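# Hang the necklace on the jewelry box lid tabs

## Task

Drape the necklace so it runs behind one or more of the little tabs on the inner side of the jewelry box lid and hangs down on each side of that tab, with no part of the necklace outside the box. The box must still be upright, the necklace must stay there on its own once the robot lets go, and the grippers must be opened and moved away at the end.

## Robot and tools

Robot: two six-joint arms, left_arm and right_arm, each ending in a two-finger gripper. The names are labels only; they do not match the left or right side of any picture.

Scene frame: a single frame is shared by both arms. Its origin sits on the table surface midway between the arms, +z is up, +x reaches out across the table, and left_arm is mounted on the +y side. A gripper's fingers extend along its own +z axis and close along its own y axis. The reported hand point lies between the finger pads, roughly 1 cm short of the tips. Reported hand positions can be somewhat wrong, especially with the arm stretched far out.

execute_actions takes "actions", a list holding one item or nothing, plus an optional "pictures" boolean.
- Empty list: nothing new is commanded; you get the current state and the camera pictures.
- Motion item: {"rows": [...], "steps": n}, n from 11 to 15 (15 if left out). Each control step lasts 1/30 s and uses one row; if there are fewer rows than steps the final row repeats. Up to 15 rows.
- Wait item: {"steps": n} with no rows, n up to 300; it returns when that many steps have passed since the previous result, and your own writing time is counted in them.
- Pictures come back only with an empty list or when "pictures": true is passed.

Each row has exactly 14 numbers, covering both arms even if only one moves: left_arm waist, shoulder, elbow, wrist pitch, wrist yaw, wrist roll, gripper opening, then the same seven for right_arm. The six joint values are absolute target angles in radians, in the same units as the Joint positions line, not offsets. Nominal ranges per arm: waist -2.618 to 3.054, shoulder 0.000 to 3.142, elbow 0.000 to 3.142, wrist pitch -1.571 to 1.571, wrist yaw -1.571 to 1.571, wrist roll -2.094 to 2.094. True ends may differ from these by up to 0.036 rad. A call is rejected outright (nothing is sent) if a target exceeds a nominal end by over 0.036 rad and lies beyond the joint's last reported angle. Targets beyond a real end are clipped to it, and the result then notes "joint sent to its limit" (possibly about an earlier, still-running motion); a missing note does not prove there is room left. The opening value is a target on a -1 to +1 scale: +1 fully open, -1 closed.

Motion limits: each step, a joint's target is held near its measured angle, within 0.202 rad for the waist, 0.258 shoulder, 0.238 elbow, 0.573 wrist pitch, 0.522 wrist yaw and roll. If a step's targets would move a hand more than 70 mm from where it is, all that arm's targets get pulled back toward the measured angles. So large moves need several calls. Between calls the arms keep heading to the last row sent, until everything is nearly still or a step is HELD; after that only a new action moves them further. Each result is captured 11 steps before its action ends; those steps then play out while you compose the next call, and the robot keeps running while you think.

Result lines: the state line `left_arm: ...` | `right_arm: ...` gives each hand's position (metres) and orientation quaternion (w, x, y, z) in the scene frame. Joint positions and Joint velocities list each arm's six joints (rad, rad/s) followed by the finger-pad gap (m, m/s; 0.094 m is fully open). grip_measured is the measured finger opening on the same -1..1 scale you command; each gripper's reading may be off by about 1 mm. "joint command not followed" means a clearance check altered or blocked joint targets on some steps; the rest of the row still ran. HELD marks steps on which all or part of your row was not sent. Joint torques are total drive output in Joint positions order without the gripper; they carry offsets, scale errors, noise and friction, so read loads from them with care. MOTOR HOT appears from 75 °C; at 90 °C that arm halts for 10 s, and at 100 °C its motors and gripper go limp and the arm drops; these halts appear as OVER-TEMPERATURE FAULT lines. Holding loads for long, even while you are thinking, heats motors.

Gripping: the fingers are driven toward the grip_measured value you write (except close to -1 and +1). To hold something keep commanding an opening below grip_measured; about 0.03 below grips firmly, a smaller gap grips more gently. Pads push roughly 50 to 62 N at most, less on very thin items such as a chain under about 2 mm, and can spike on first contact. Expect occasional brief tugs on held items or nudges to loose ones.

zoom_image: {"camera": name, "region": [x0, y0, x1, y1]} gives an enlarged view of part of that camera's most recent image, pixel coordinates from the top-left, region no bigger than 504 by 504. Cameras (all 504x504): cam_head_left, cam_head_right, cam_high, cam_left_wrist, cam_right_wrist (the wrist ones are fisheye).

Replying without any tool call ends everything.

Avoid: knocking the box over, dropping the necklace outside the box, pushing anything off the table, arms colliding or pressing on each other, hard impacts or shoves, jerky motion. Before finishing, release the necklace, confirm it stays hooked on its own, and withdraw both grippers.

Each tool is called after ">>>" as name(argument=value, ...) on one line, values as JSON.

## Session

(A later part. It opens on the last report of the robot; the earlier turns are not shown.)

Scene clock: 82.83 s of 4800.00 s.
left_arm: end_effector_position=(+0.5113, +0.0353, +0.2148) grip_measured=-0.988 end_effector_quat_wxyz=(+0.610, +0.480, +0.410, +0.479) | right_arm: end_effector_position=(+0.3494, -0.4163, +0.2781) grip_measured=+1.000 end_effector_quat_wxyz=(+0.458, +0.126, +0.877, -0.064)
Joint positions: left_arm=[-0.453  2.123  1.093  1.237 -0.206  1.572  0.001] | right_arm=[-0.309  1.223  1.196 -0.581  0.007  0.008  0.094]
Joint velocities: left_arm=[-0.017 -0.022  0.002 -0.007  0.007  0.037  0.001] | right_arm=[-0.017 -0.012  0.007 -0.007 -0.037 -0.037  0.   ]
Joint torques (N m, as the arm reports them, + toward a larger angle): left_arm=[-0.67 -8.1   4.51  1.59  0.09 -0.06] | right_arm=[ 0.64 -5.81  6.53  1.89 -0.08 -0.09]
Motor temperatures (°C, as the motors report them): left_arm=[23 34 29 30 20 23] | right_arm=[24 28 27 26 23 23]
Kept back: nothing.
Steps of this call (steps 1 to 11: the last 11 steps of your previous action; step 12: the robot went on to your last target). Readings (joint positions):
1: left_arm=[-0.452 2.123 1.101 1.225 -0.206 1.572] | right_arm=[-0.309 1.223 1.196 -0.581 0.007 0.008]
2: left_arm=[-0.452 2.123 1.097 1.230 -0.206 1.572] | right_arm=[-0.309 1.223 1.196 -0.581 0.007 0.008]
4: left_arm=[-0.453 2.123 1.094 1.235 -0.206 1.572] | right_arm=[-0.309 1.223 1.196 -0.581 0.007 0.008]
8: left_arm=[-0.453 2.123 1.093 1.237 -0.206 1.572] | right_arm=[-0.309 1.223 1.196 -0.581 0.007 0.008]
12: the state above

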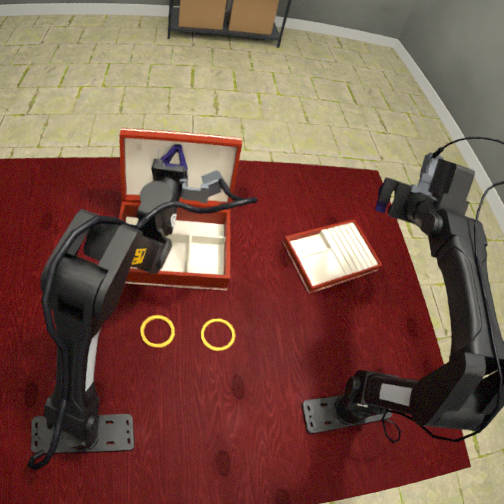

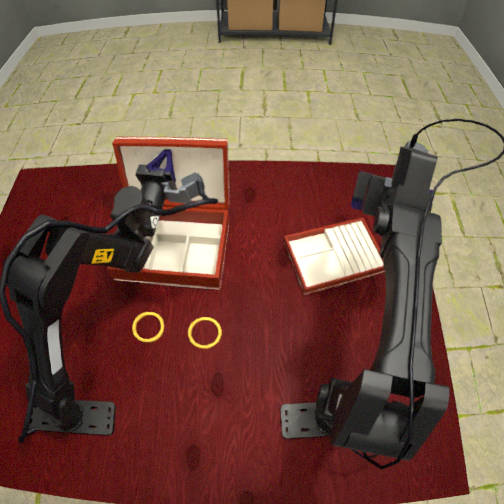

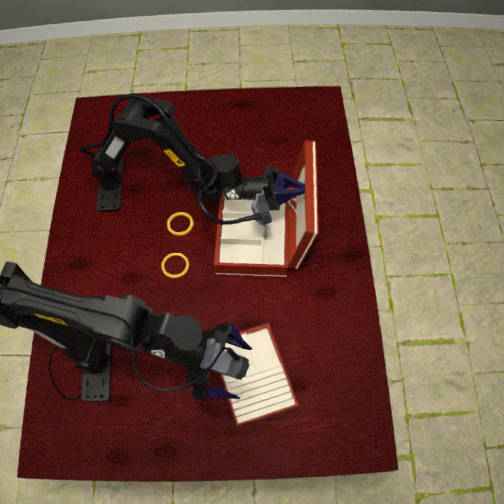

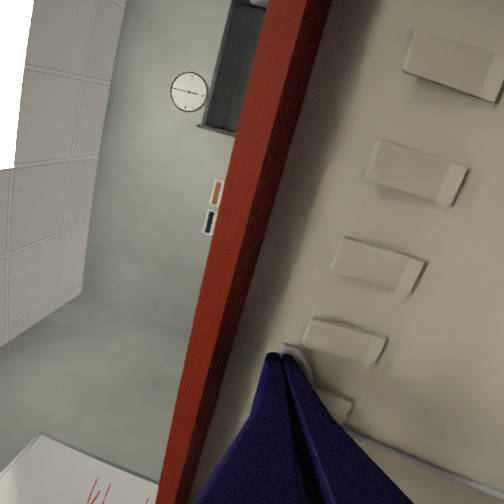

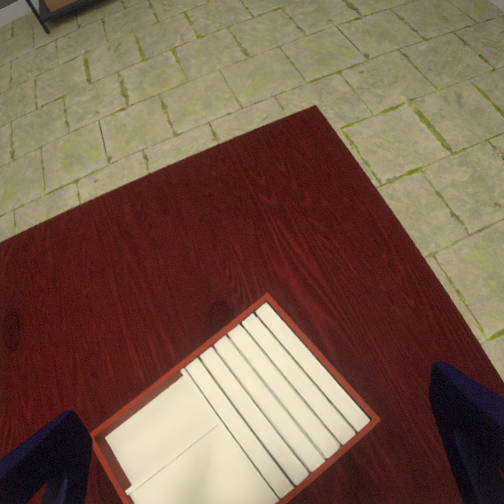

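>>> execute_actions(actions=[{"rows":[[-0.462,2.15,1.06,1.2,-0.205,1.57,-1,-0.3,1.2,1.2,-0.6,0,0,1],[-0.465,2.15,1.06,1.165,-0.205,1.57,-1,-0.3,1.2,1.2,-0.6,0,0,1]],"steps":15}])

>>> execute_actions(actions=[{"steps":12}], pictures=true)

>>> zoom_image(camera="cam_left_wrist", region=[220,280,480,504])

Scene clock: 83.57 s of 4800.00 s.
left_arm: end_effector_position=(+0.5113, +0.0353, +0.2148) grip_measured=-0.988 end_effector_quat_wxyz=(+0.610, +0.480, +0.410, +0.479) | right_arm: end_effector_position=(+0.3494, -0.4163, +0.2781) grip_measured=+1.000 end_effector_quat_wxyz=(+0.458, +0.126, +0.877, -0.064)
Joint positions: left_arm=[-0.453  2.123  1.093  1.237 -0.206  1.572  0.001] | right_arm=[-0.309  1.223  1.196 -0.581  0.007  0.008  0.094]
Joint velocities: left_arm=[-0.002 -0.012 -0.032 -0.022 -0.051  0.007  0.   ] | right_arm=[-0.007 -0.017 -0.007  0.022 -0.022  0.022  0.   ]
Joint torques (N m, as the arm reports them, + toward a larger angle): left_arm=[-0.86 -8.08  4.55  1.36  0.08 -0.06] | right_arm=[ 0.78 -5.76  6.63  1.93 -0.11 -0.1 ]
Motor temperatures (°C, as the motors report them): left_arm=[23 34 29 30 20 23] | right_arm=[24 28 27 26 23 23]
Steps of this call (steps 1 to 18: the robot went on to your last target; steps 19 to 22: the first 4 steps of this action). Readings (joint positions):
19: left_arm=[-0.453 2.123 1.093 1.238 -0.206 1.572] | right_arm=[-0.309 1.223 1.196 -0.581 0.007 0.008]
20: left_arm=[-0.453 2.123 1.093 1.237 -0.206 1.572] | right_arm=[-0.309 1.223 1.196 -0.581 0.007 0.008]
22: the state above

Scene clock: 83.97 s of 4800.00 s.
left_arm: end_effector_position=(+0.5113, +0.0353, +0.2148) grip_measured=-0.988 end_effector_quat_wxyz=(+0.610, +0.480, +0.410, +0.479) | right_arm: end_effector_position=(+0.3494, -0.4163, +0.2781) grip_measured=+1.000 end_effector_quat_wxyz=(+0.458, +0.126, +0.877, -0.064)
Joint positions: left_arm=[-0.453  2.123  1.093  1.237 -0.206  1.572  0.001] | right_arm=[-0.309  1.223  1.196 -0.581  0.007  0.008  0.094]
Joint velocities: left_arm=[-0.007  0.002 -0.012 -0.007 -0.007 -0.007 -0.   ] | right_arm=[ 0.007 -0.007 -0.002 -0.022  0.081 -0.051  0.   ]
Joint torques (N m, as the arm reports them, + toward a larger angle): left_arm=[-0.82 -8.07  4.5   1.35  0.09 -0.05] | right_arm=[ 0.85 -5.96  6.71  1.94 -0.09 -0.11]
Motor temperatures (°C, as the motors report them): left_arm=[23 34 29 30 20 23] | right_arm=[24 28 27 26 23 23]
Kept back: nothing.
Steps of this call (steps 1 to 11: the last 11 steps of your previous action; step 12: the robot went on to your last target). Readings (joint positions):
1: left_arm=[-0.453 2.123 1.093 1.237 -0.206 1.572] | right_arm=[-0.309 1.223 1.196 -0.581 0.007 0.008]
2: left_arm=[-0.453 2.123 1.093 1.237 -0.206 1.572] | right_arm=[-0.309 1.223 1.196 -0.581 0.007 0.008]
4: left_arm=[-0.453 2.123 1.093 1.237 -0.206 1.572] | right_arm=[-0.309 1.223 1.196 -0.581 0.007 0.008]
8: left_arm=[-0.453 2.123 1.093 1.237 -0.206 1.572] | right_arm=[-0.309 1.223 1.196 -0.581 0.007 0.008]
12: the state above

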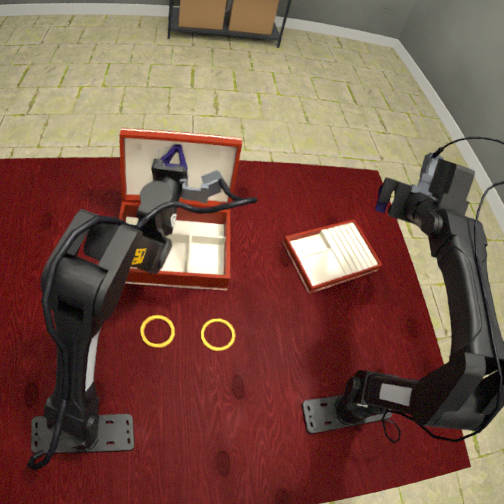

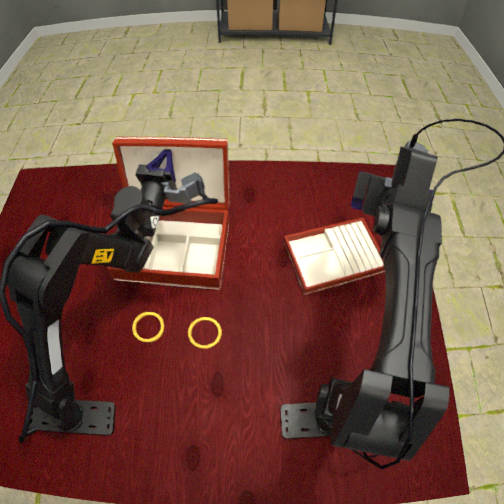

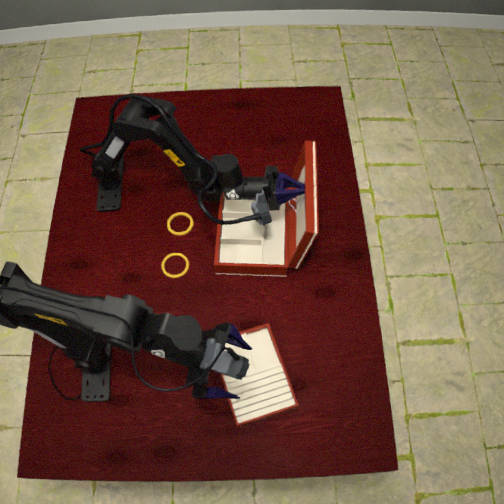

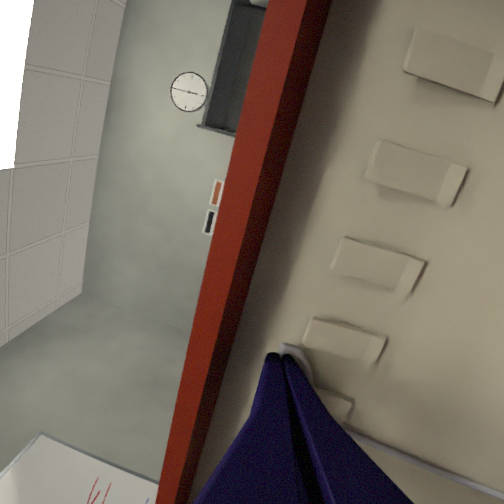

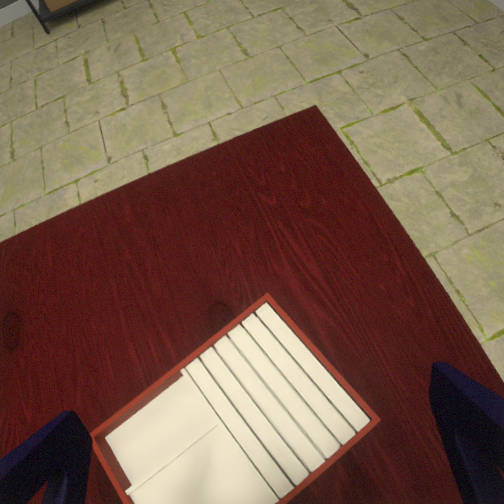

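Region (220, 280, 480, 504) of cam_left_wrist's 504x504 image, scaled by 1.938, with more detail than that image has; it fills the top 434 rows of this view, and the rest is white.

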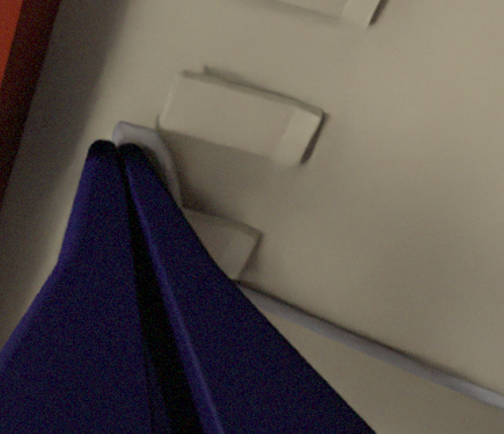

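>>> execute_actions(actions=[{"rows":[[-0.465,2.10,1.05,1.235,-0.205,1.57,-1,-0.3,1.2,1.2,-0.6,0,0,1],[-0.465,2.075,1.03,1.235,-0.205,1.57,-1,-0.3,1.2,1.2,-0.6,0,0,1],[-0.465,2.075,1.03,1.235,-0.205,1.57,-1,-0.3,1.2,1.2,-0.6,0,0,1],[-0.465,2.075,1.03,1.235,-0.205,1.57,-1,-0.3,1.2,1.2,-0.6,0,0,1],[-0.465,2.075,1.03,1.235,-0.205,1.57,-1,-0.3,1.2,1.2,-0.6,0,0,1],[-0.465,2.075,1.03,1.21,-0.205,1.57,-1,-0.3,1.2,1.2,-0.6,0,0,1],[-0.465,2.075,1.03,1.19,-0.205,1.57,-1,-0.3,1.2,1.2,-0.6,0,0,1]],"steps":15}])

>>> execute_actions(actions=[{"steps":12}], pictures=true)

>>> zoom_image(camera="cam_left_wrist", region=[220,280,480,504])

Scene clock: 85.17 s of 4800.00 s.
left_arm: end_effector_position=(+0.5052, +0.0379, +0.2140) grip_measured=-0.988 end_effector_quat_wxyz=(+0.607, +0.483, +0.412, +0.478) | right_arm: end_effector_position=(+0.3494, -0.4163, +0.2781) grip_measured=+1.000 end_effector_quat_wxyz=(+0.458, +0.126, +0.877, -0.064)
Joint positions: left_arm=[-0.453  2.101  1.06   1.24  -0.206  1.572  0.001] | right_arm=[-0.309  1.223  1.196 -0.581  0.007  0.008  0.094]
Joint velocities: left_arm=[ 0.007 -0.164 -0.252 -0.051  0.007 -0.007 -0.001] | right_arm=[ 0.002  0.007 -0.002  0.007 -0.051  0.037  0.   ]
Joint torques (N m, as the arm reports them, + toward a larger angle): left_arm=[ -0.84 -11.01   5.99   2.     0.07  -0.05] | right_arm=[ 0.76 -5.8   6.56  1.93 -0.13 -0.05]
Motor temperatures (°C, as the motors report them): left_arm=[23 34 29 30 20 23] | right_arm=[24 28 27 26 23 23]
Steps of this call (steps 1 to 15: the robot went on to your last target; steps 16 to 32: nothing new was sent; steps 33 to 36: the first 4 steps of this action). Readings (joint positions):
33: left_arm=[-0.453 2.121 1.092 1.240 -0.206 1.572] | right_arm=[-0.309 1.223 1.196 -0.581 0.007 0.008]
34: left_arm=[-0.453 2.115 1.084 1.240 -0.206 1.572] | right_arm=[-0.309 1.223 1.196 -0.581 0.007 0.008]
36: the state above

Scene clock: 85.57 s of 4800.00 s.
left_arm: end_effector_position=(+0.5047, +0.0381, +0.2078) grip_measured=-0.988 end_effector_quat_wxyz=(+0.599, +0.493, +0.417, +0.474) | right_arm: end_effector_position=(+0.3494, -0.4163, +0.2781) grip_measured=+1.000 end_effector_quat_wxyz=(+0.458, +0.126, +0.877, -0.064)
Joint positions: left_arm=[-0.453  2.093  1.052  1.213 -0.206  1.572  0.001] | right_arm=[-0.309  1.223  1.196 -0.581  0.007  0.008  0.094]
Joint velocities: left_arm=[ 0.007  0.007  0.002 -0.022 -0.051  0.051 -0.   ] | right_arm=[ 0.007 -0.012 -0.007 -0.081 -0.022  0.037  0.   ]
Joint torques (N m, as the arm reports them, + toward a larger angle): left_arm=[ -0.82 -11.19   5.5    1.88   0.08  -0.06] | right_arm=[ 0.79 -5.84  6.65  1.93 -0.1  -0.09]
Motor temperatures (°C, as the motors report them): left_arm=[23 34 29 30 20 23] | right_arm=[24 28 27 26 23 23]
Kept back: nothing.
Steps of this call (steps 1 to 11: the last 11 steps of your previous action; step 12: the robot went on to your last target). Readings (joint positions):
1: left_arm=[-0.453 2.096 1.054 1.240 -0.206 1.572] | right_arm=[-0.309 1.223 1.196 -0.581 0.007 0.008]
2: left_arm=[-0.453 2.094 1.052 1.240 -0.206 1.572] | right_arm=[-0.309 1.223 1.196 -0.581 0.007 0.008]
4: left_arm=[-0.453 2.093 1.052 1.232 -0.206 1.572] | right_arm=[-0.309 1.223 1.196 -0.581 0.007 0.008]
8: left_arm=[-0.453 2.093 1.052 1.218 -0.206 1.572] | right_arm=[-0.309 1.223 1.196 -0.581 0.007 0.008]
12: the state above

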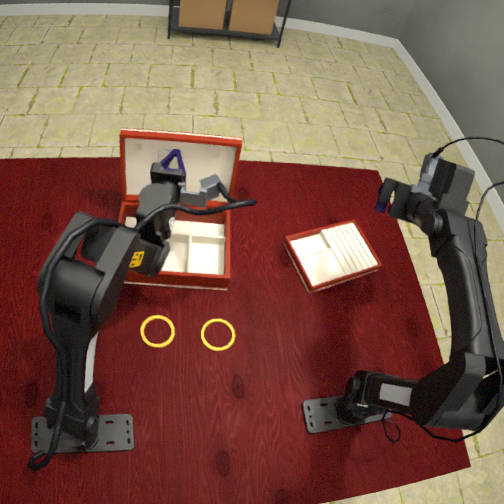

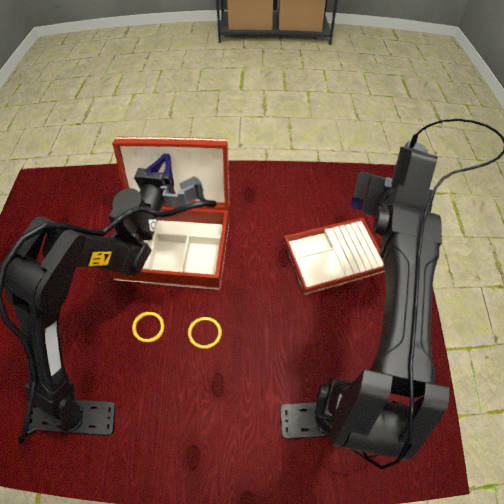

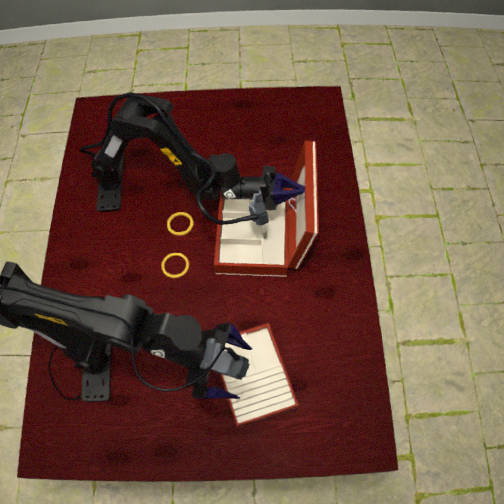

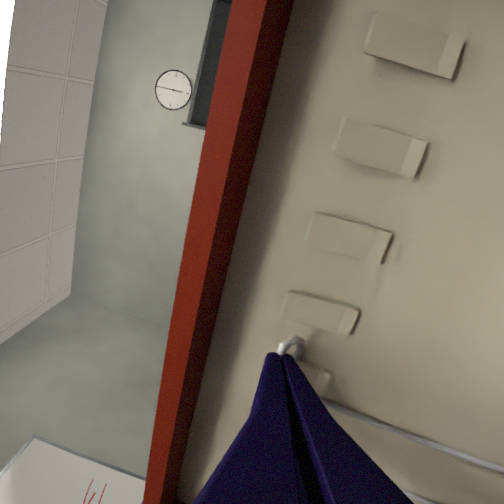

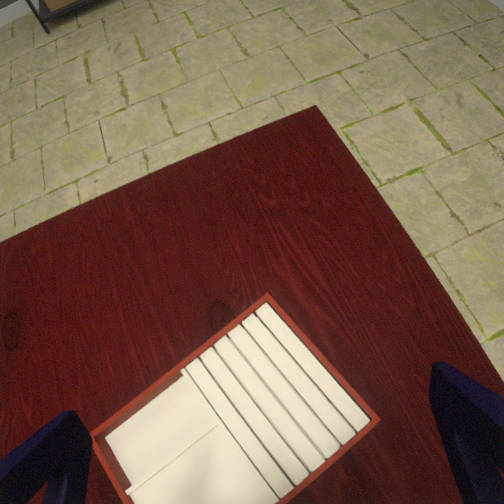

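Region (220, 280, 480, 504) of cam_left_wrist's 504x504 image, scaled by 1.938, with more detail than that image has; it fills the top 434 rows of this view, and the rest is white.

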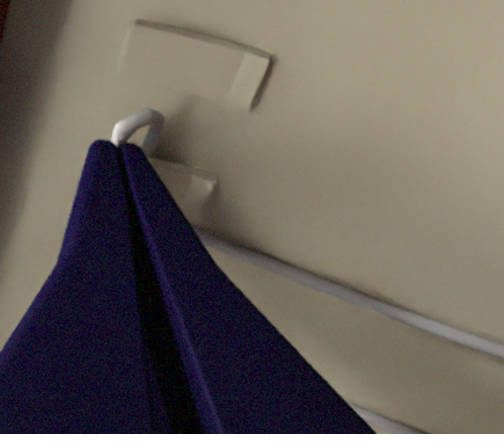

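>>> execute_actions(actions=[{"rows":[[-0.47,2.075,1.03,1.17,-0.205,1.57,-1,-0.3,1.2,1.2,-0.6,0,0,1],[-0.475,2.075,1.03,1.15,-0.205,1.57,-1,-0.3,1.2,1.2,-0.6,0,0,1],[-0.48,2.075,1.03,1.15,-0.205,1.57,-1,-0.3,1.2,1.2,-0.6,0,0,1],[-0.49,2.075,1.03,1.15,-0.205,1.57,-1,-0.3,1.2,1.2,-0.6,0,0,1],[-0.50,2.075,1.03,1.15,-0.205,1.57,-1,-0.3,1.2,1.2,-0.6,0,0,1]],"steps":15}])

>>> execute_actions(actions=[{"steps":12}], pictures=true)

>>> zoom_image(camera="cam_left_wrist", region=[220,280,480,504])

Scene clock: 86.47 s of 4800.00 s.
left_arm: end_effector_position=(+0.5039, +0.0335, +0.2028) grip_measured=-0.988 end_effector_quat_wxyz=(+0.595, +0.501, +0.419, +0.468) | right_arm: end_effector_position=(+0.3494, -0.4163, +0.2781) grip_measured=+1.000 end_effector_quat_wxyz=(+0.458, +0.126, +0.877, -0.064)
Joint positions: left_arm=[-0.461  2.093  1.052  1.192 -0.206  1.572  0.001] | right_arm=[-0.309  1.223  1.196 -0.581  0.007  0.008  0.094]
Joint velocities: left_arm=[-0.144 -0.002 -0.007 -0.212 -0.007 -0.007 -0.001] | right_arm=[-0.002  0.007 -0.017  0.051 -0.007 -0.037  0.   ]
Joint torques (N m, as the arm reports them, + toward a larger angle): left_arm=[ -1.57 -11.15   5.49   1.95   0.07  -0.06] | right_arm=[ 0.58 -5.83  6.48  1.89 -0.07 -0.08]
Motor temperatures (°C, as the motors report them): left_arm=[23 35 28 30 20 23] | right_arm=[24 28 27 26 23 23]
Steps of this call (steps 1 to 23: the robot went on to your last target; steps 24 to 27: the first 4 steps of this action). Readings (joint positions):
24: left_arm=[-0.453 2.093 1.052 1.208 -0.206 1.572] | right_arm=[-0.309 1.223 1.196 -0.581 0.007 0.008]
25: left_arm=[-0.454 2.093 1.052 1.204 -0.206 1.572] | right_arm=[-0.309 1.223 1.196 -0.581 0.007 0.008]
27: the state above

Scene clock: 86.87 s of 4800.00 s.
left_arm: end_effector_position=(+0.4990, +0.0190, +0.1980) grip_measured=-0.988 end_effector_quat_wxyz=(+0.595, +0.513, +0.416, +0.458) | right_arm: end_effector_position=(+0.3494, -0.4163, +0.2781) grip_measured=+1.000 end_effector_quat_wxyz=(+0.458, +0.126, +0.877, -0.064)
Joint positions: left_arm=[-0.488  2.093  1.052  1.172 -0.208  1.572  0.001] | right_arm=[-0.309  1.223  1.196 -0.581  0.007  0.008  0.094]
Joint velocities: left_arm=[ 0.002 -0.032  0.017 -0.095 -0.007  0.007  0.001] | right_arm=[ 0.002  0.002 -0.007 -0.022  0.007  0.007  0.   ]
Joint torques (N m, as the arm reports them, + toward a larger angle): left_arm=[ -0.84 -11.19   5.53   1.92   0.11  -0.05] | right_arm=[ 0.69 -5.78  6.52  1.92 -0.13 -0.07]
Motor temperatures (°C, as the motors report them): left_arm=[23 35 28 30 20 23] | right_arm=[24 28 27 26 23 23]
Kept back: nothing.
Steps of this call (steps 1 to 11: the last 11 steps of your previous action; step 12: the robot went on to your last target). Readings (joint positions):
1: left_arm=[-0.466 2.093 1.052 1.186 -0.207 1.572] | right_arm=[-0.309 1.223 1.196 -0.581 0.007 0.008]
2: left_arm=[-0.472 2.093 1.052 1.182 -0.207 1.572] | right_arm=[-0.309 1.223 1.196 -0.581 0.007 0.008]
4: left_arm=[-0.483 2.093 1.052 1.178 -0.208 1.572] | right_arm=[-0.309 1.223 1.196 -0.581 0.007 0.008]
8: left_arm=[-0.488 2.093 1.052 1.174 -0.208 1.572] | right_arm=[-0.309 1.223 1.196 -0.581 0.007 0.008]
12: the state above

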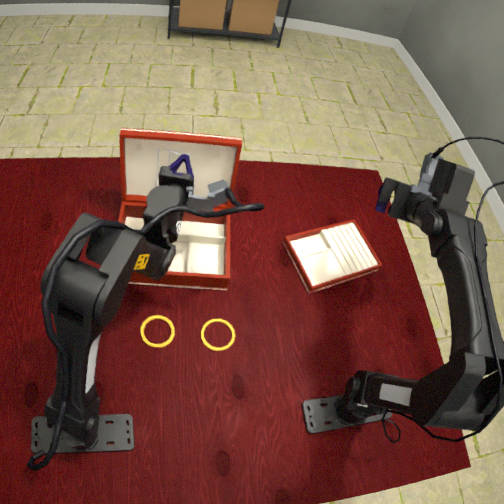

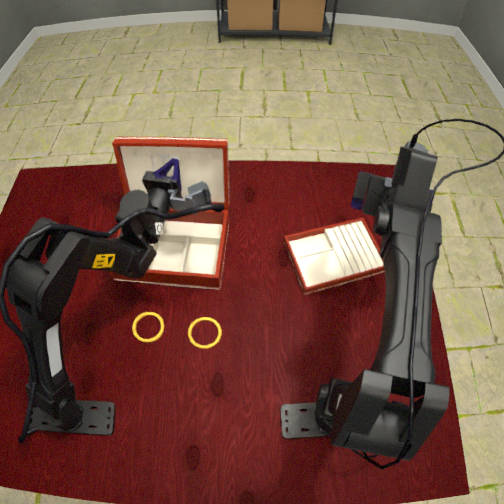

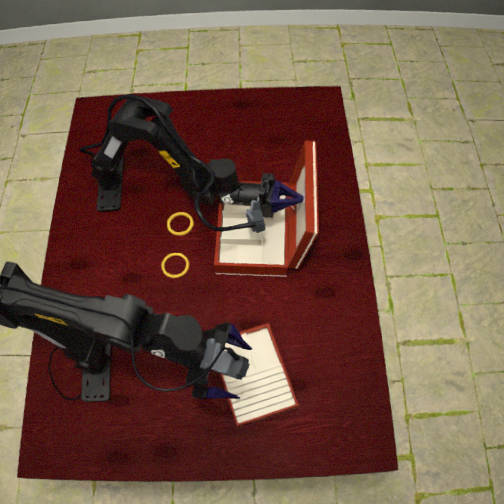

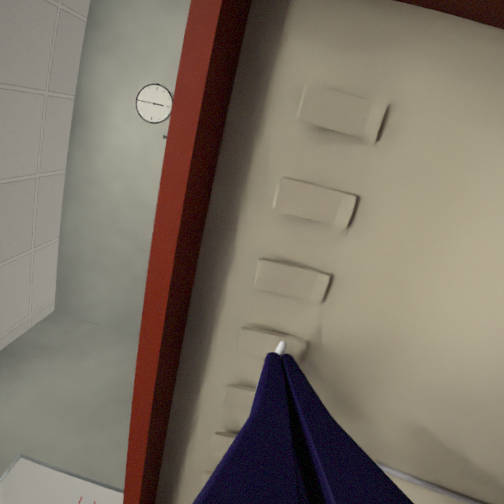

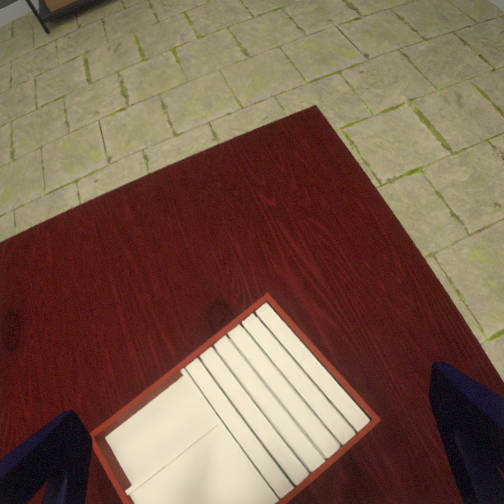

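Region (220, 280, 480, 504) of cam_left_wrist's 504x504 image, scaled by 1.938, with more detail than that image has; it fills the top 434 rows of this view, and the rest is white.

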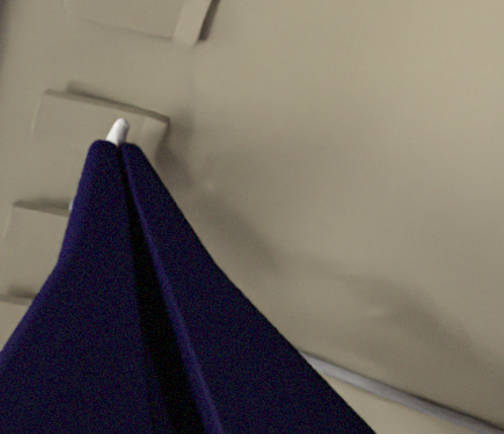

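>>> zoom_image(camera="cam_high", region=[260,150,330,270])

>>> zoom_image(camera="cam_head_right", region=[110,135,240,235])

Region (260, 150, 330, 270) of cam_high's 504x504 image, scaled by 4.200, with more detail than that image has; it fills the left 294 columns of this view, and the rest is white.

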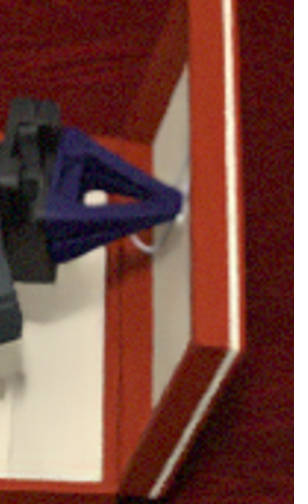

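Region (110, 135, 240, 235) of cam_head_right's 504x504 image, scaled by 3.877, with more detail than that image has; it fills the top 388 rows of this view, and the rest is white.

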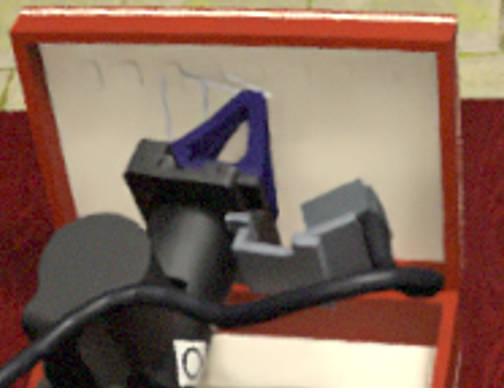

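>>> zoom_image(camera="cam_head_left", region=[130,140,200,190])

>>> zoom_image(camera="cam_head_right", region=[125,142,195,192])

Region (130, 140, 200, 190) of cam_head_left's 504x504 image, scaled by 7.200, with more detail than that image has; it fills the top 360 rows of this view, and the rest is white.

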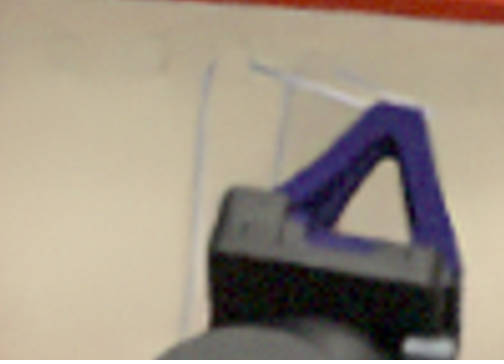

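Region (125, 142, 195, 192) of cam_head_right's 504x504 image, scaled by 7.200, with more detail than that image has; it fills the top 360 rows of this view, and the rest is white.

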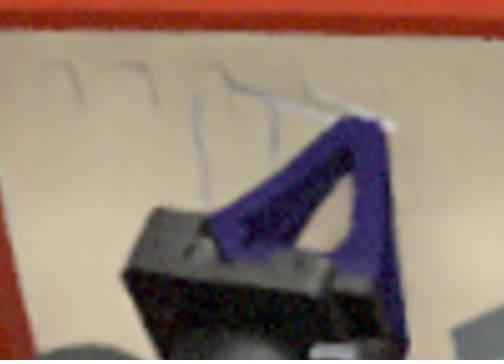

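>>> execute_actions(actions=[{"rows":[[-0.49,2.075,1.03,1.21,-0.205,1.57,-1,-0.3,1.2,1.2,-0.6,0,0,1],[-0.48,2.075,1.03,1.25,-0.205,1.57,-1,-0.3,1.2,1.2,-0.6,0,0,1],[-0.47,2.075,1.03,1.255,-0.205,1.57,-1,-0.3,1.2,1.2,-0.6,0,0,1],[-0.46,2.075,1.03,1.255,-0.205,1.57,-1,-0.3,1.2,1.2,-0.6,0,0,1],[-0.45,2.075,1.03,1.255,-0.205,1.57,-1,-0.3,1.2,1.2,-0.6,0,0,1],[-0.44,2.075,1.03,1.255,-0.205,1.57,-1,-0.3,1.2,1.2,-0.6,0,0,1],[-0.43,2.075,1.03,1.255,-0.205,1.57,-1,-0.3,1.2,1.2,-0.6,0,0,1]],"steps":15}])

>>> execute_actions(actions=[{"steps":12}], pictures=true)

>>> zoom_image(camera="cam_head_left", region=[125,135,205,195])

>>> zoom_image(camera="cam_left_wrist", region=[220,280,480,504])

Scene clock: 89.20 s of 4800.00 s.
left_arm: end_effector_position=(+0.4985, +0.0209, +0.2060) grip_measured=-0.988 end_effector_quat_wxyz=(+0.604, +0.501, +0.411, +0.463) | right_arm: end_effector_position=(+0.3494, -0.4163, +0.2781) grip_measured=+1.000 end_effector_quat_wxyz=(+0.458, +0.126, +0.877, -0.064)
Joint positions: left_arm=[-0.485  2.093  1.052  1.205 -0.208  1.572  0.001] | right_arm=[-0.309  1.223  1.196 -0.581  0.007  0.008  0.094]
Joint velocities: left_arm=[ 0.066 -0.007  0.012  0.359 -0.051 -0.051  0.   ] | right_arm=[ 0.002  0.007  0.002 -0.051 -0.066  0.066  0.   ]
Joint torques (N m, as the arm reports them, + toward a larger angle): left_arm=[  1.63 -11.09   5.53   2.04   0.1   -0.05] | right_arm=[ 0.76 -5.93  6.53  1.91 -0.09 -0.08]
Motor temperatures (°C, as the motors report them): left_arm=[23 36 28 30 20 23] | right_arm=[24 28 27 26 23 23]
Steps of this call (steps 1 to 30: the robot went on to your last target; steps 31 to 66: nothing new was sent; steps 67 to 70: the first 4 steps of this action). Readings (joint positions):
67: left_arm=[-0.488 2.093 1.052 1.174 -0.208 1.572] | right_arm=[-0.309 1.223 1.196 -0.581 0.007 0.008]
68: left_arm=[-0.488 2.093 1.052 1.182 -0.208 1.572] | right_arm=[-0.309 1.223 1.196 -0.581 0.007 0.008]
70: the state above

Scene clock: 89.60 s of 4800.00 s.
left_arm: end_effector_position=(+0.5074, +0.0509, +0.2160) grip_measured=-0.988 end_effector_quat_wxyz=(+0.603, +0.476, +0.417, +0.485) | right_arm: end_effector_position=(+0.3494, -0.4163, +0.2781) grip_measured=+1.000 end_effector_quat_wxyz=(+0.458, +0.126, +0.877, -0.064)
Joint positions: left_arm=[-0.43   2.093  1.052  1.247 -0.207  1.572  0.001] | right_arm=[-0.309  1.223  1.196 -0.581  0.007  0.008  0.094]
Joint velocities: left_arm=[ 0.007 -0.002 -0.012 -0.037  0.007 -0.051 -0.001] | right_arm=[ 0.017 -0.012 -0.012  0.007 -0.051 -0.051  0.   ]
Joint torques (N m, as the arm reports them, + toward a larger angle): left_arm=[  0.07 -11.19   5.45   2.1    0.08  -0.06] | right_arm=[ 0.66 -6.1   6.6   1.89 -0.13 -0.11]
Motor temperatures (°C, as the motors report them): left_arm=[23 36 28 30 20 23] | right_arm=[24 28 27 26 23 23]
Kept back: nothing.
Steps of this call (steps 1 to 11: the last 11 steps of your previous action; step 12: the robot went on to your last target). Readings (joint positions):
1: left_arm=[-0.482 2.093 1.052 1.216 -0.208 1.572] | right_arm=[-0.309 1.223 1.196 -0.581 0.007 0.008]
2: left_arm=[-0.475 2.093 1.052 1.224 -0.208 1.572] | right_arm=[-0.309 1.223 1.196 -0.581 0.007 0.008]
4: left_arm=[-0.458 2.093 1.052 1.234 -0.207 1.572] | right_arm=[-0.309 1.223 1.196 -0.581 0.007 0.008]
8: left_arm=[-0.432 2.093 1.052 1.243 -0.207 1.572] | right_arm=[-0.309 1.223 1.196 -0.581 0.007 0.008]
12: the state above

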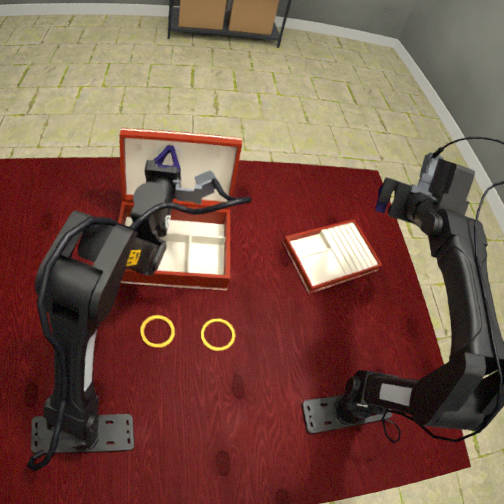

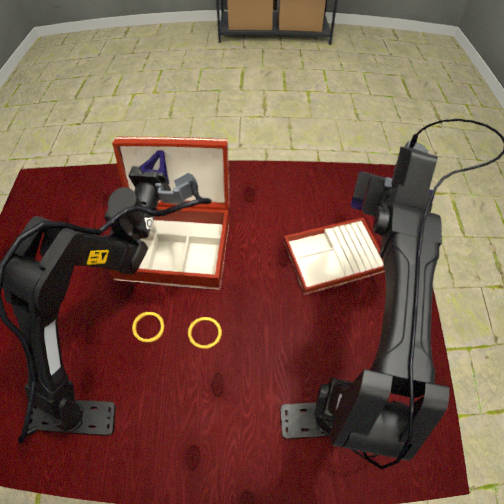

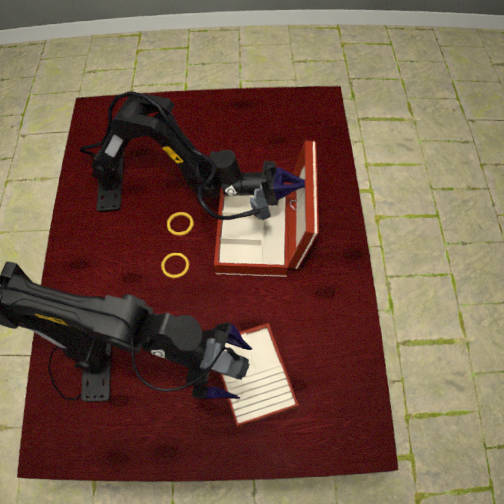

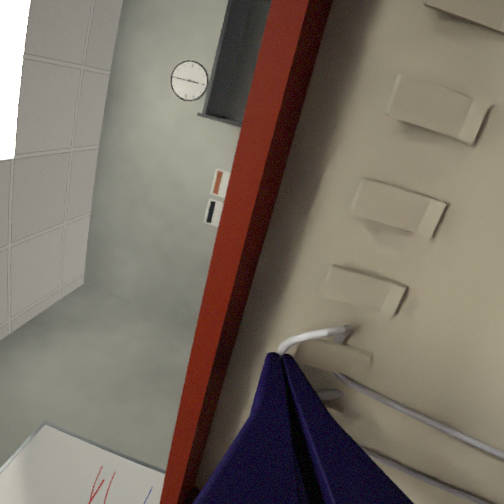

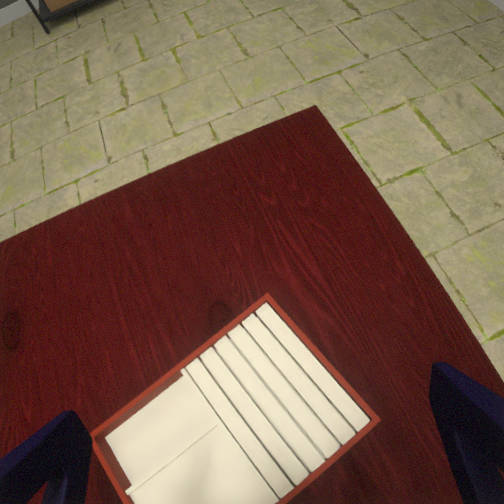

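Region (125, 135, 205, 195) of cam_head_left's 504x504 image, scaled by 6.300, with more detail than that image has; it fills the top 378 rows of this view, and the rest is white.

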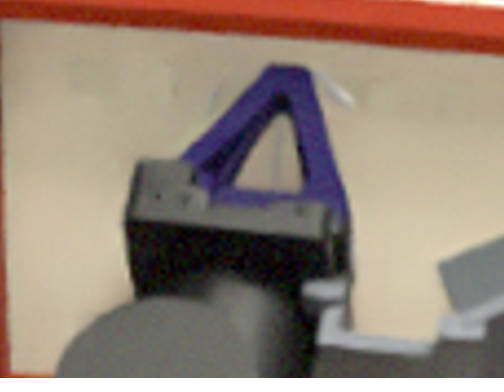

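Region (220, 280, 480, 504) of cam_left_wrist's 504x504 image, scaled by 1.938, with more detail than that image has; it fills the top 434 rows of this view, and the rest is white.

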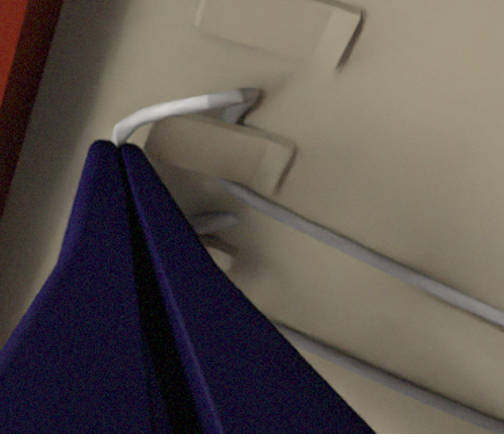

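>>> execute_actions(actions=[{"rows":[[-0.42,2.075,1.03,1.27,-0.205,1.57,-1,-0.3,1.2,1.2,-0.6,0,0,1],[-0.41,2.075,1.03,1.285,-0.205,1.57,-1,-0.3,1.2,1.2,-0.6,0,0,1],[-0.40,2.075,1.03,1.295,-0.205,1.57,-1,-0.3,1.2,1.2,-0.6,0,0,1]],"steps":15}])

>>> execute_actions(actions=[{"steps":12}], pictures=true)

>>> zoom_image(camera="cam_left_wrist", region=[220,280,480,504])

Scene clock: 91.20 s of 4800.00 s.
left_arm: end_effector_position=(+0.5075, +0.0543, +0.2202) grip_measured=-0.988 end_effector_quat_wxyz=(+0.607, +0.469, +0.415, +0.490) | right_arm: end_effector_position=(+0.3494, -0.4163, +0.2781) grip_measured=+1.000 end_effector_quat_wxyz=(+0.458, +0.126, +0.877, -0.064)
Joint positions: left_arm=[-0.425  2.093  1.052  1.264 -0.207  1.572  0.001] | right_arm=[-0.309  1.223  1.196 -0.581  0.007  0.008  0.094]
Joint velocities: left_arm=[ 0.134  0.022 -0.017  0.125 -0.066  0.022 -0.   ] | right_arm=[-0.007 -0.017 -0.007  0.007  0.007  0.022  0.   ]
Joint torques (N m, as the arm reports them, + toward a larger angle): left_arm=[  1.29 -11.18   5.47   2.08   0.12  -0.06] | right_arm=[ 0.83 -5.77  6.59  1.93 -0.13 -0.08]
Motor temperatures (°C, as the motors report them): left_arm=[23 37 28 30 20 23] | right_arm=[24 28 27 26 23 23]
Steps of this call (steps 1 to 30: the robot went on to your last target; steps 31 to 44: nothing new was sent; steps 45 to 48: the first 4 steps of this action). Readings (joint positions):
45: left_arm=[-0.430 2.093 1.052 1.250 -0.207 1.572] | right_arm=[-0.309 1.223 1.196 -0.581 0.007 0.008]
46: left_arm=[-0.430 2.093 1.052 1.253 -0.207 1.572] | right_arm=[-0.309 1.223 1.196 -0.581 0.007 0.008]
48: the state above

Scene clock: 91.60 s of 4800.00 s.
left_arm: end_effector_position=(+0.5095, +0.0646, +0.2256) grip_measured=-0.988 end_effector_quat_wxyz=(+0.609, +0.458, +0.415, +0.498) | right_arm: end_effector_position=(+0.3494, -0.4163, +0.2781) grip_measured=+1.000 end_effector_quat_wxyz=(+0.458, +0.126, +0.877, -0.064)
Joint positions: left_arm=[-0.406  2.093  1.052  1.287 -0.207  1.572  0.001] | right_arm=[-0.309  1.223  1.196 -0.581  0.007  0.008  0.094]
Joint velocities: left_arm=[-0.002  0.007  0.027  0.022 -0.022 -0.022  0.   ] | right_arm=[-0.022 -0.002  0.012  0.007 -0.037  0.022  0.   ]
Joint torques (N m, as the arm reports them, + toward a larger angle): left_arm=[  0.53 -11.15   5.44   2.1    0.08  -0.06] | right_arm=[ 0.75 -5.79  6.5   1.92 -0.11 -0.13]
Motor temperatures (°C, as the motors report them): left_arm=[23 37 28 30 20 23] | right_arm=[24 28 27 26 23 23]
Kept back: nothing.
Steps of this call (steps 1 to 11: the last 11 steps of your previous action; step 12: the robot went on to your last target). Readings (joint positions):
1: left_arm=[-0.421 2.093 1.052 1.270 -0.207 1.572] | right_arm=[-0.309 1.223 1.196 -0.581 0.007 0.008]
2: left_arm=[-0.416 2.093 1.052 1.275 -0.207 1.572] | right_arm=[-0.309 1.223 1.196 -0.581 0.007 0.008]
4: left_arm=[-0.409 2.093 1.052 1.280 -0.207 1.572] | right_arm=[-0.309 1.223 1.196 -0.581 0.007 0.008]
8: left_arm=[-0.406 2.093 1.052 1.285 -0.207 1.572] | right_arm=[-0.309 1.223 1.196 -0.581 0.007 0.008]
12: the state above

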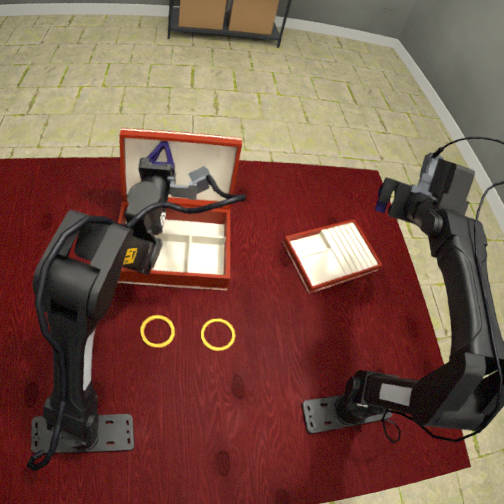

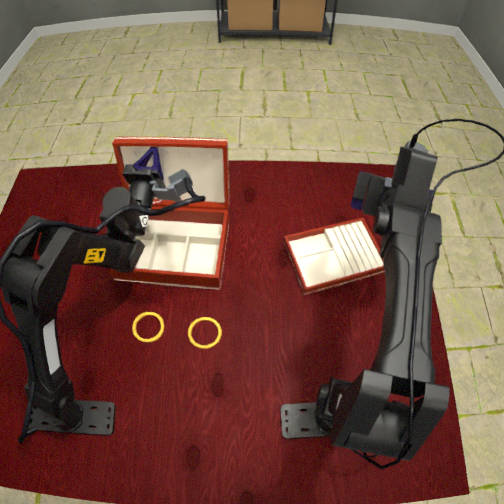

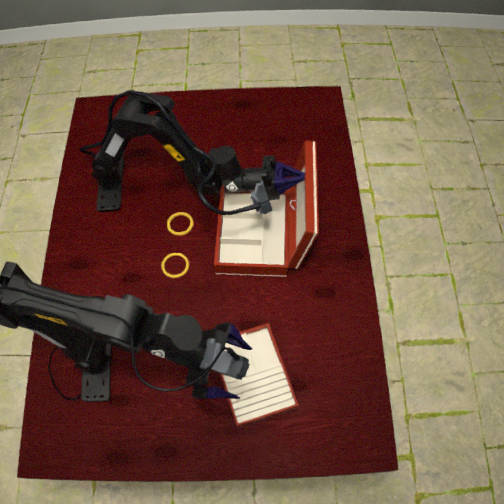

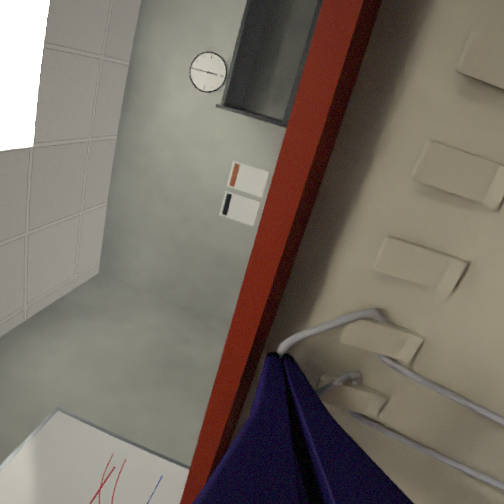

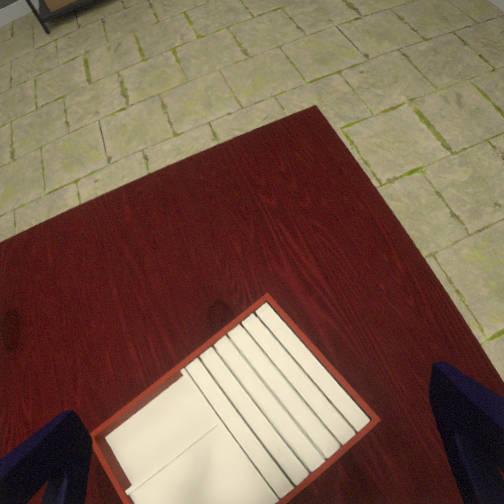

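Region (220, 280, 480, 504) of cam_left_wrist's 504x504 image, scaled by 1.938, with more detail than that image has; it fills the top 434 rows of this view, and the rest is white.

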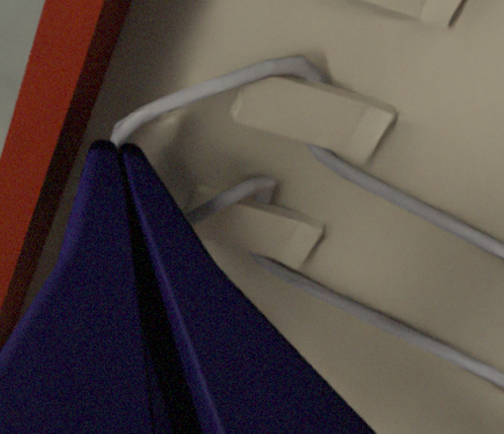

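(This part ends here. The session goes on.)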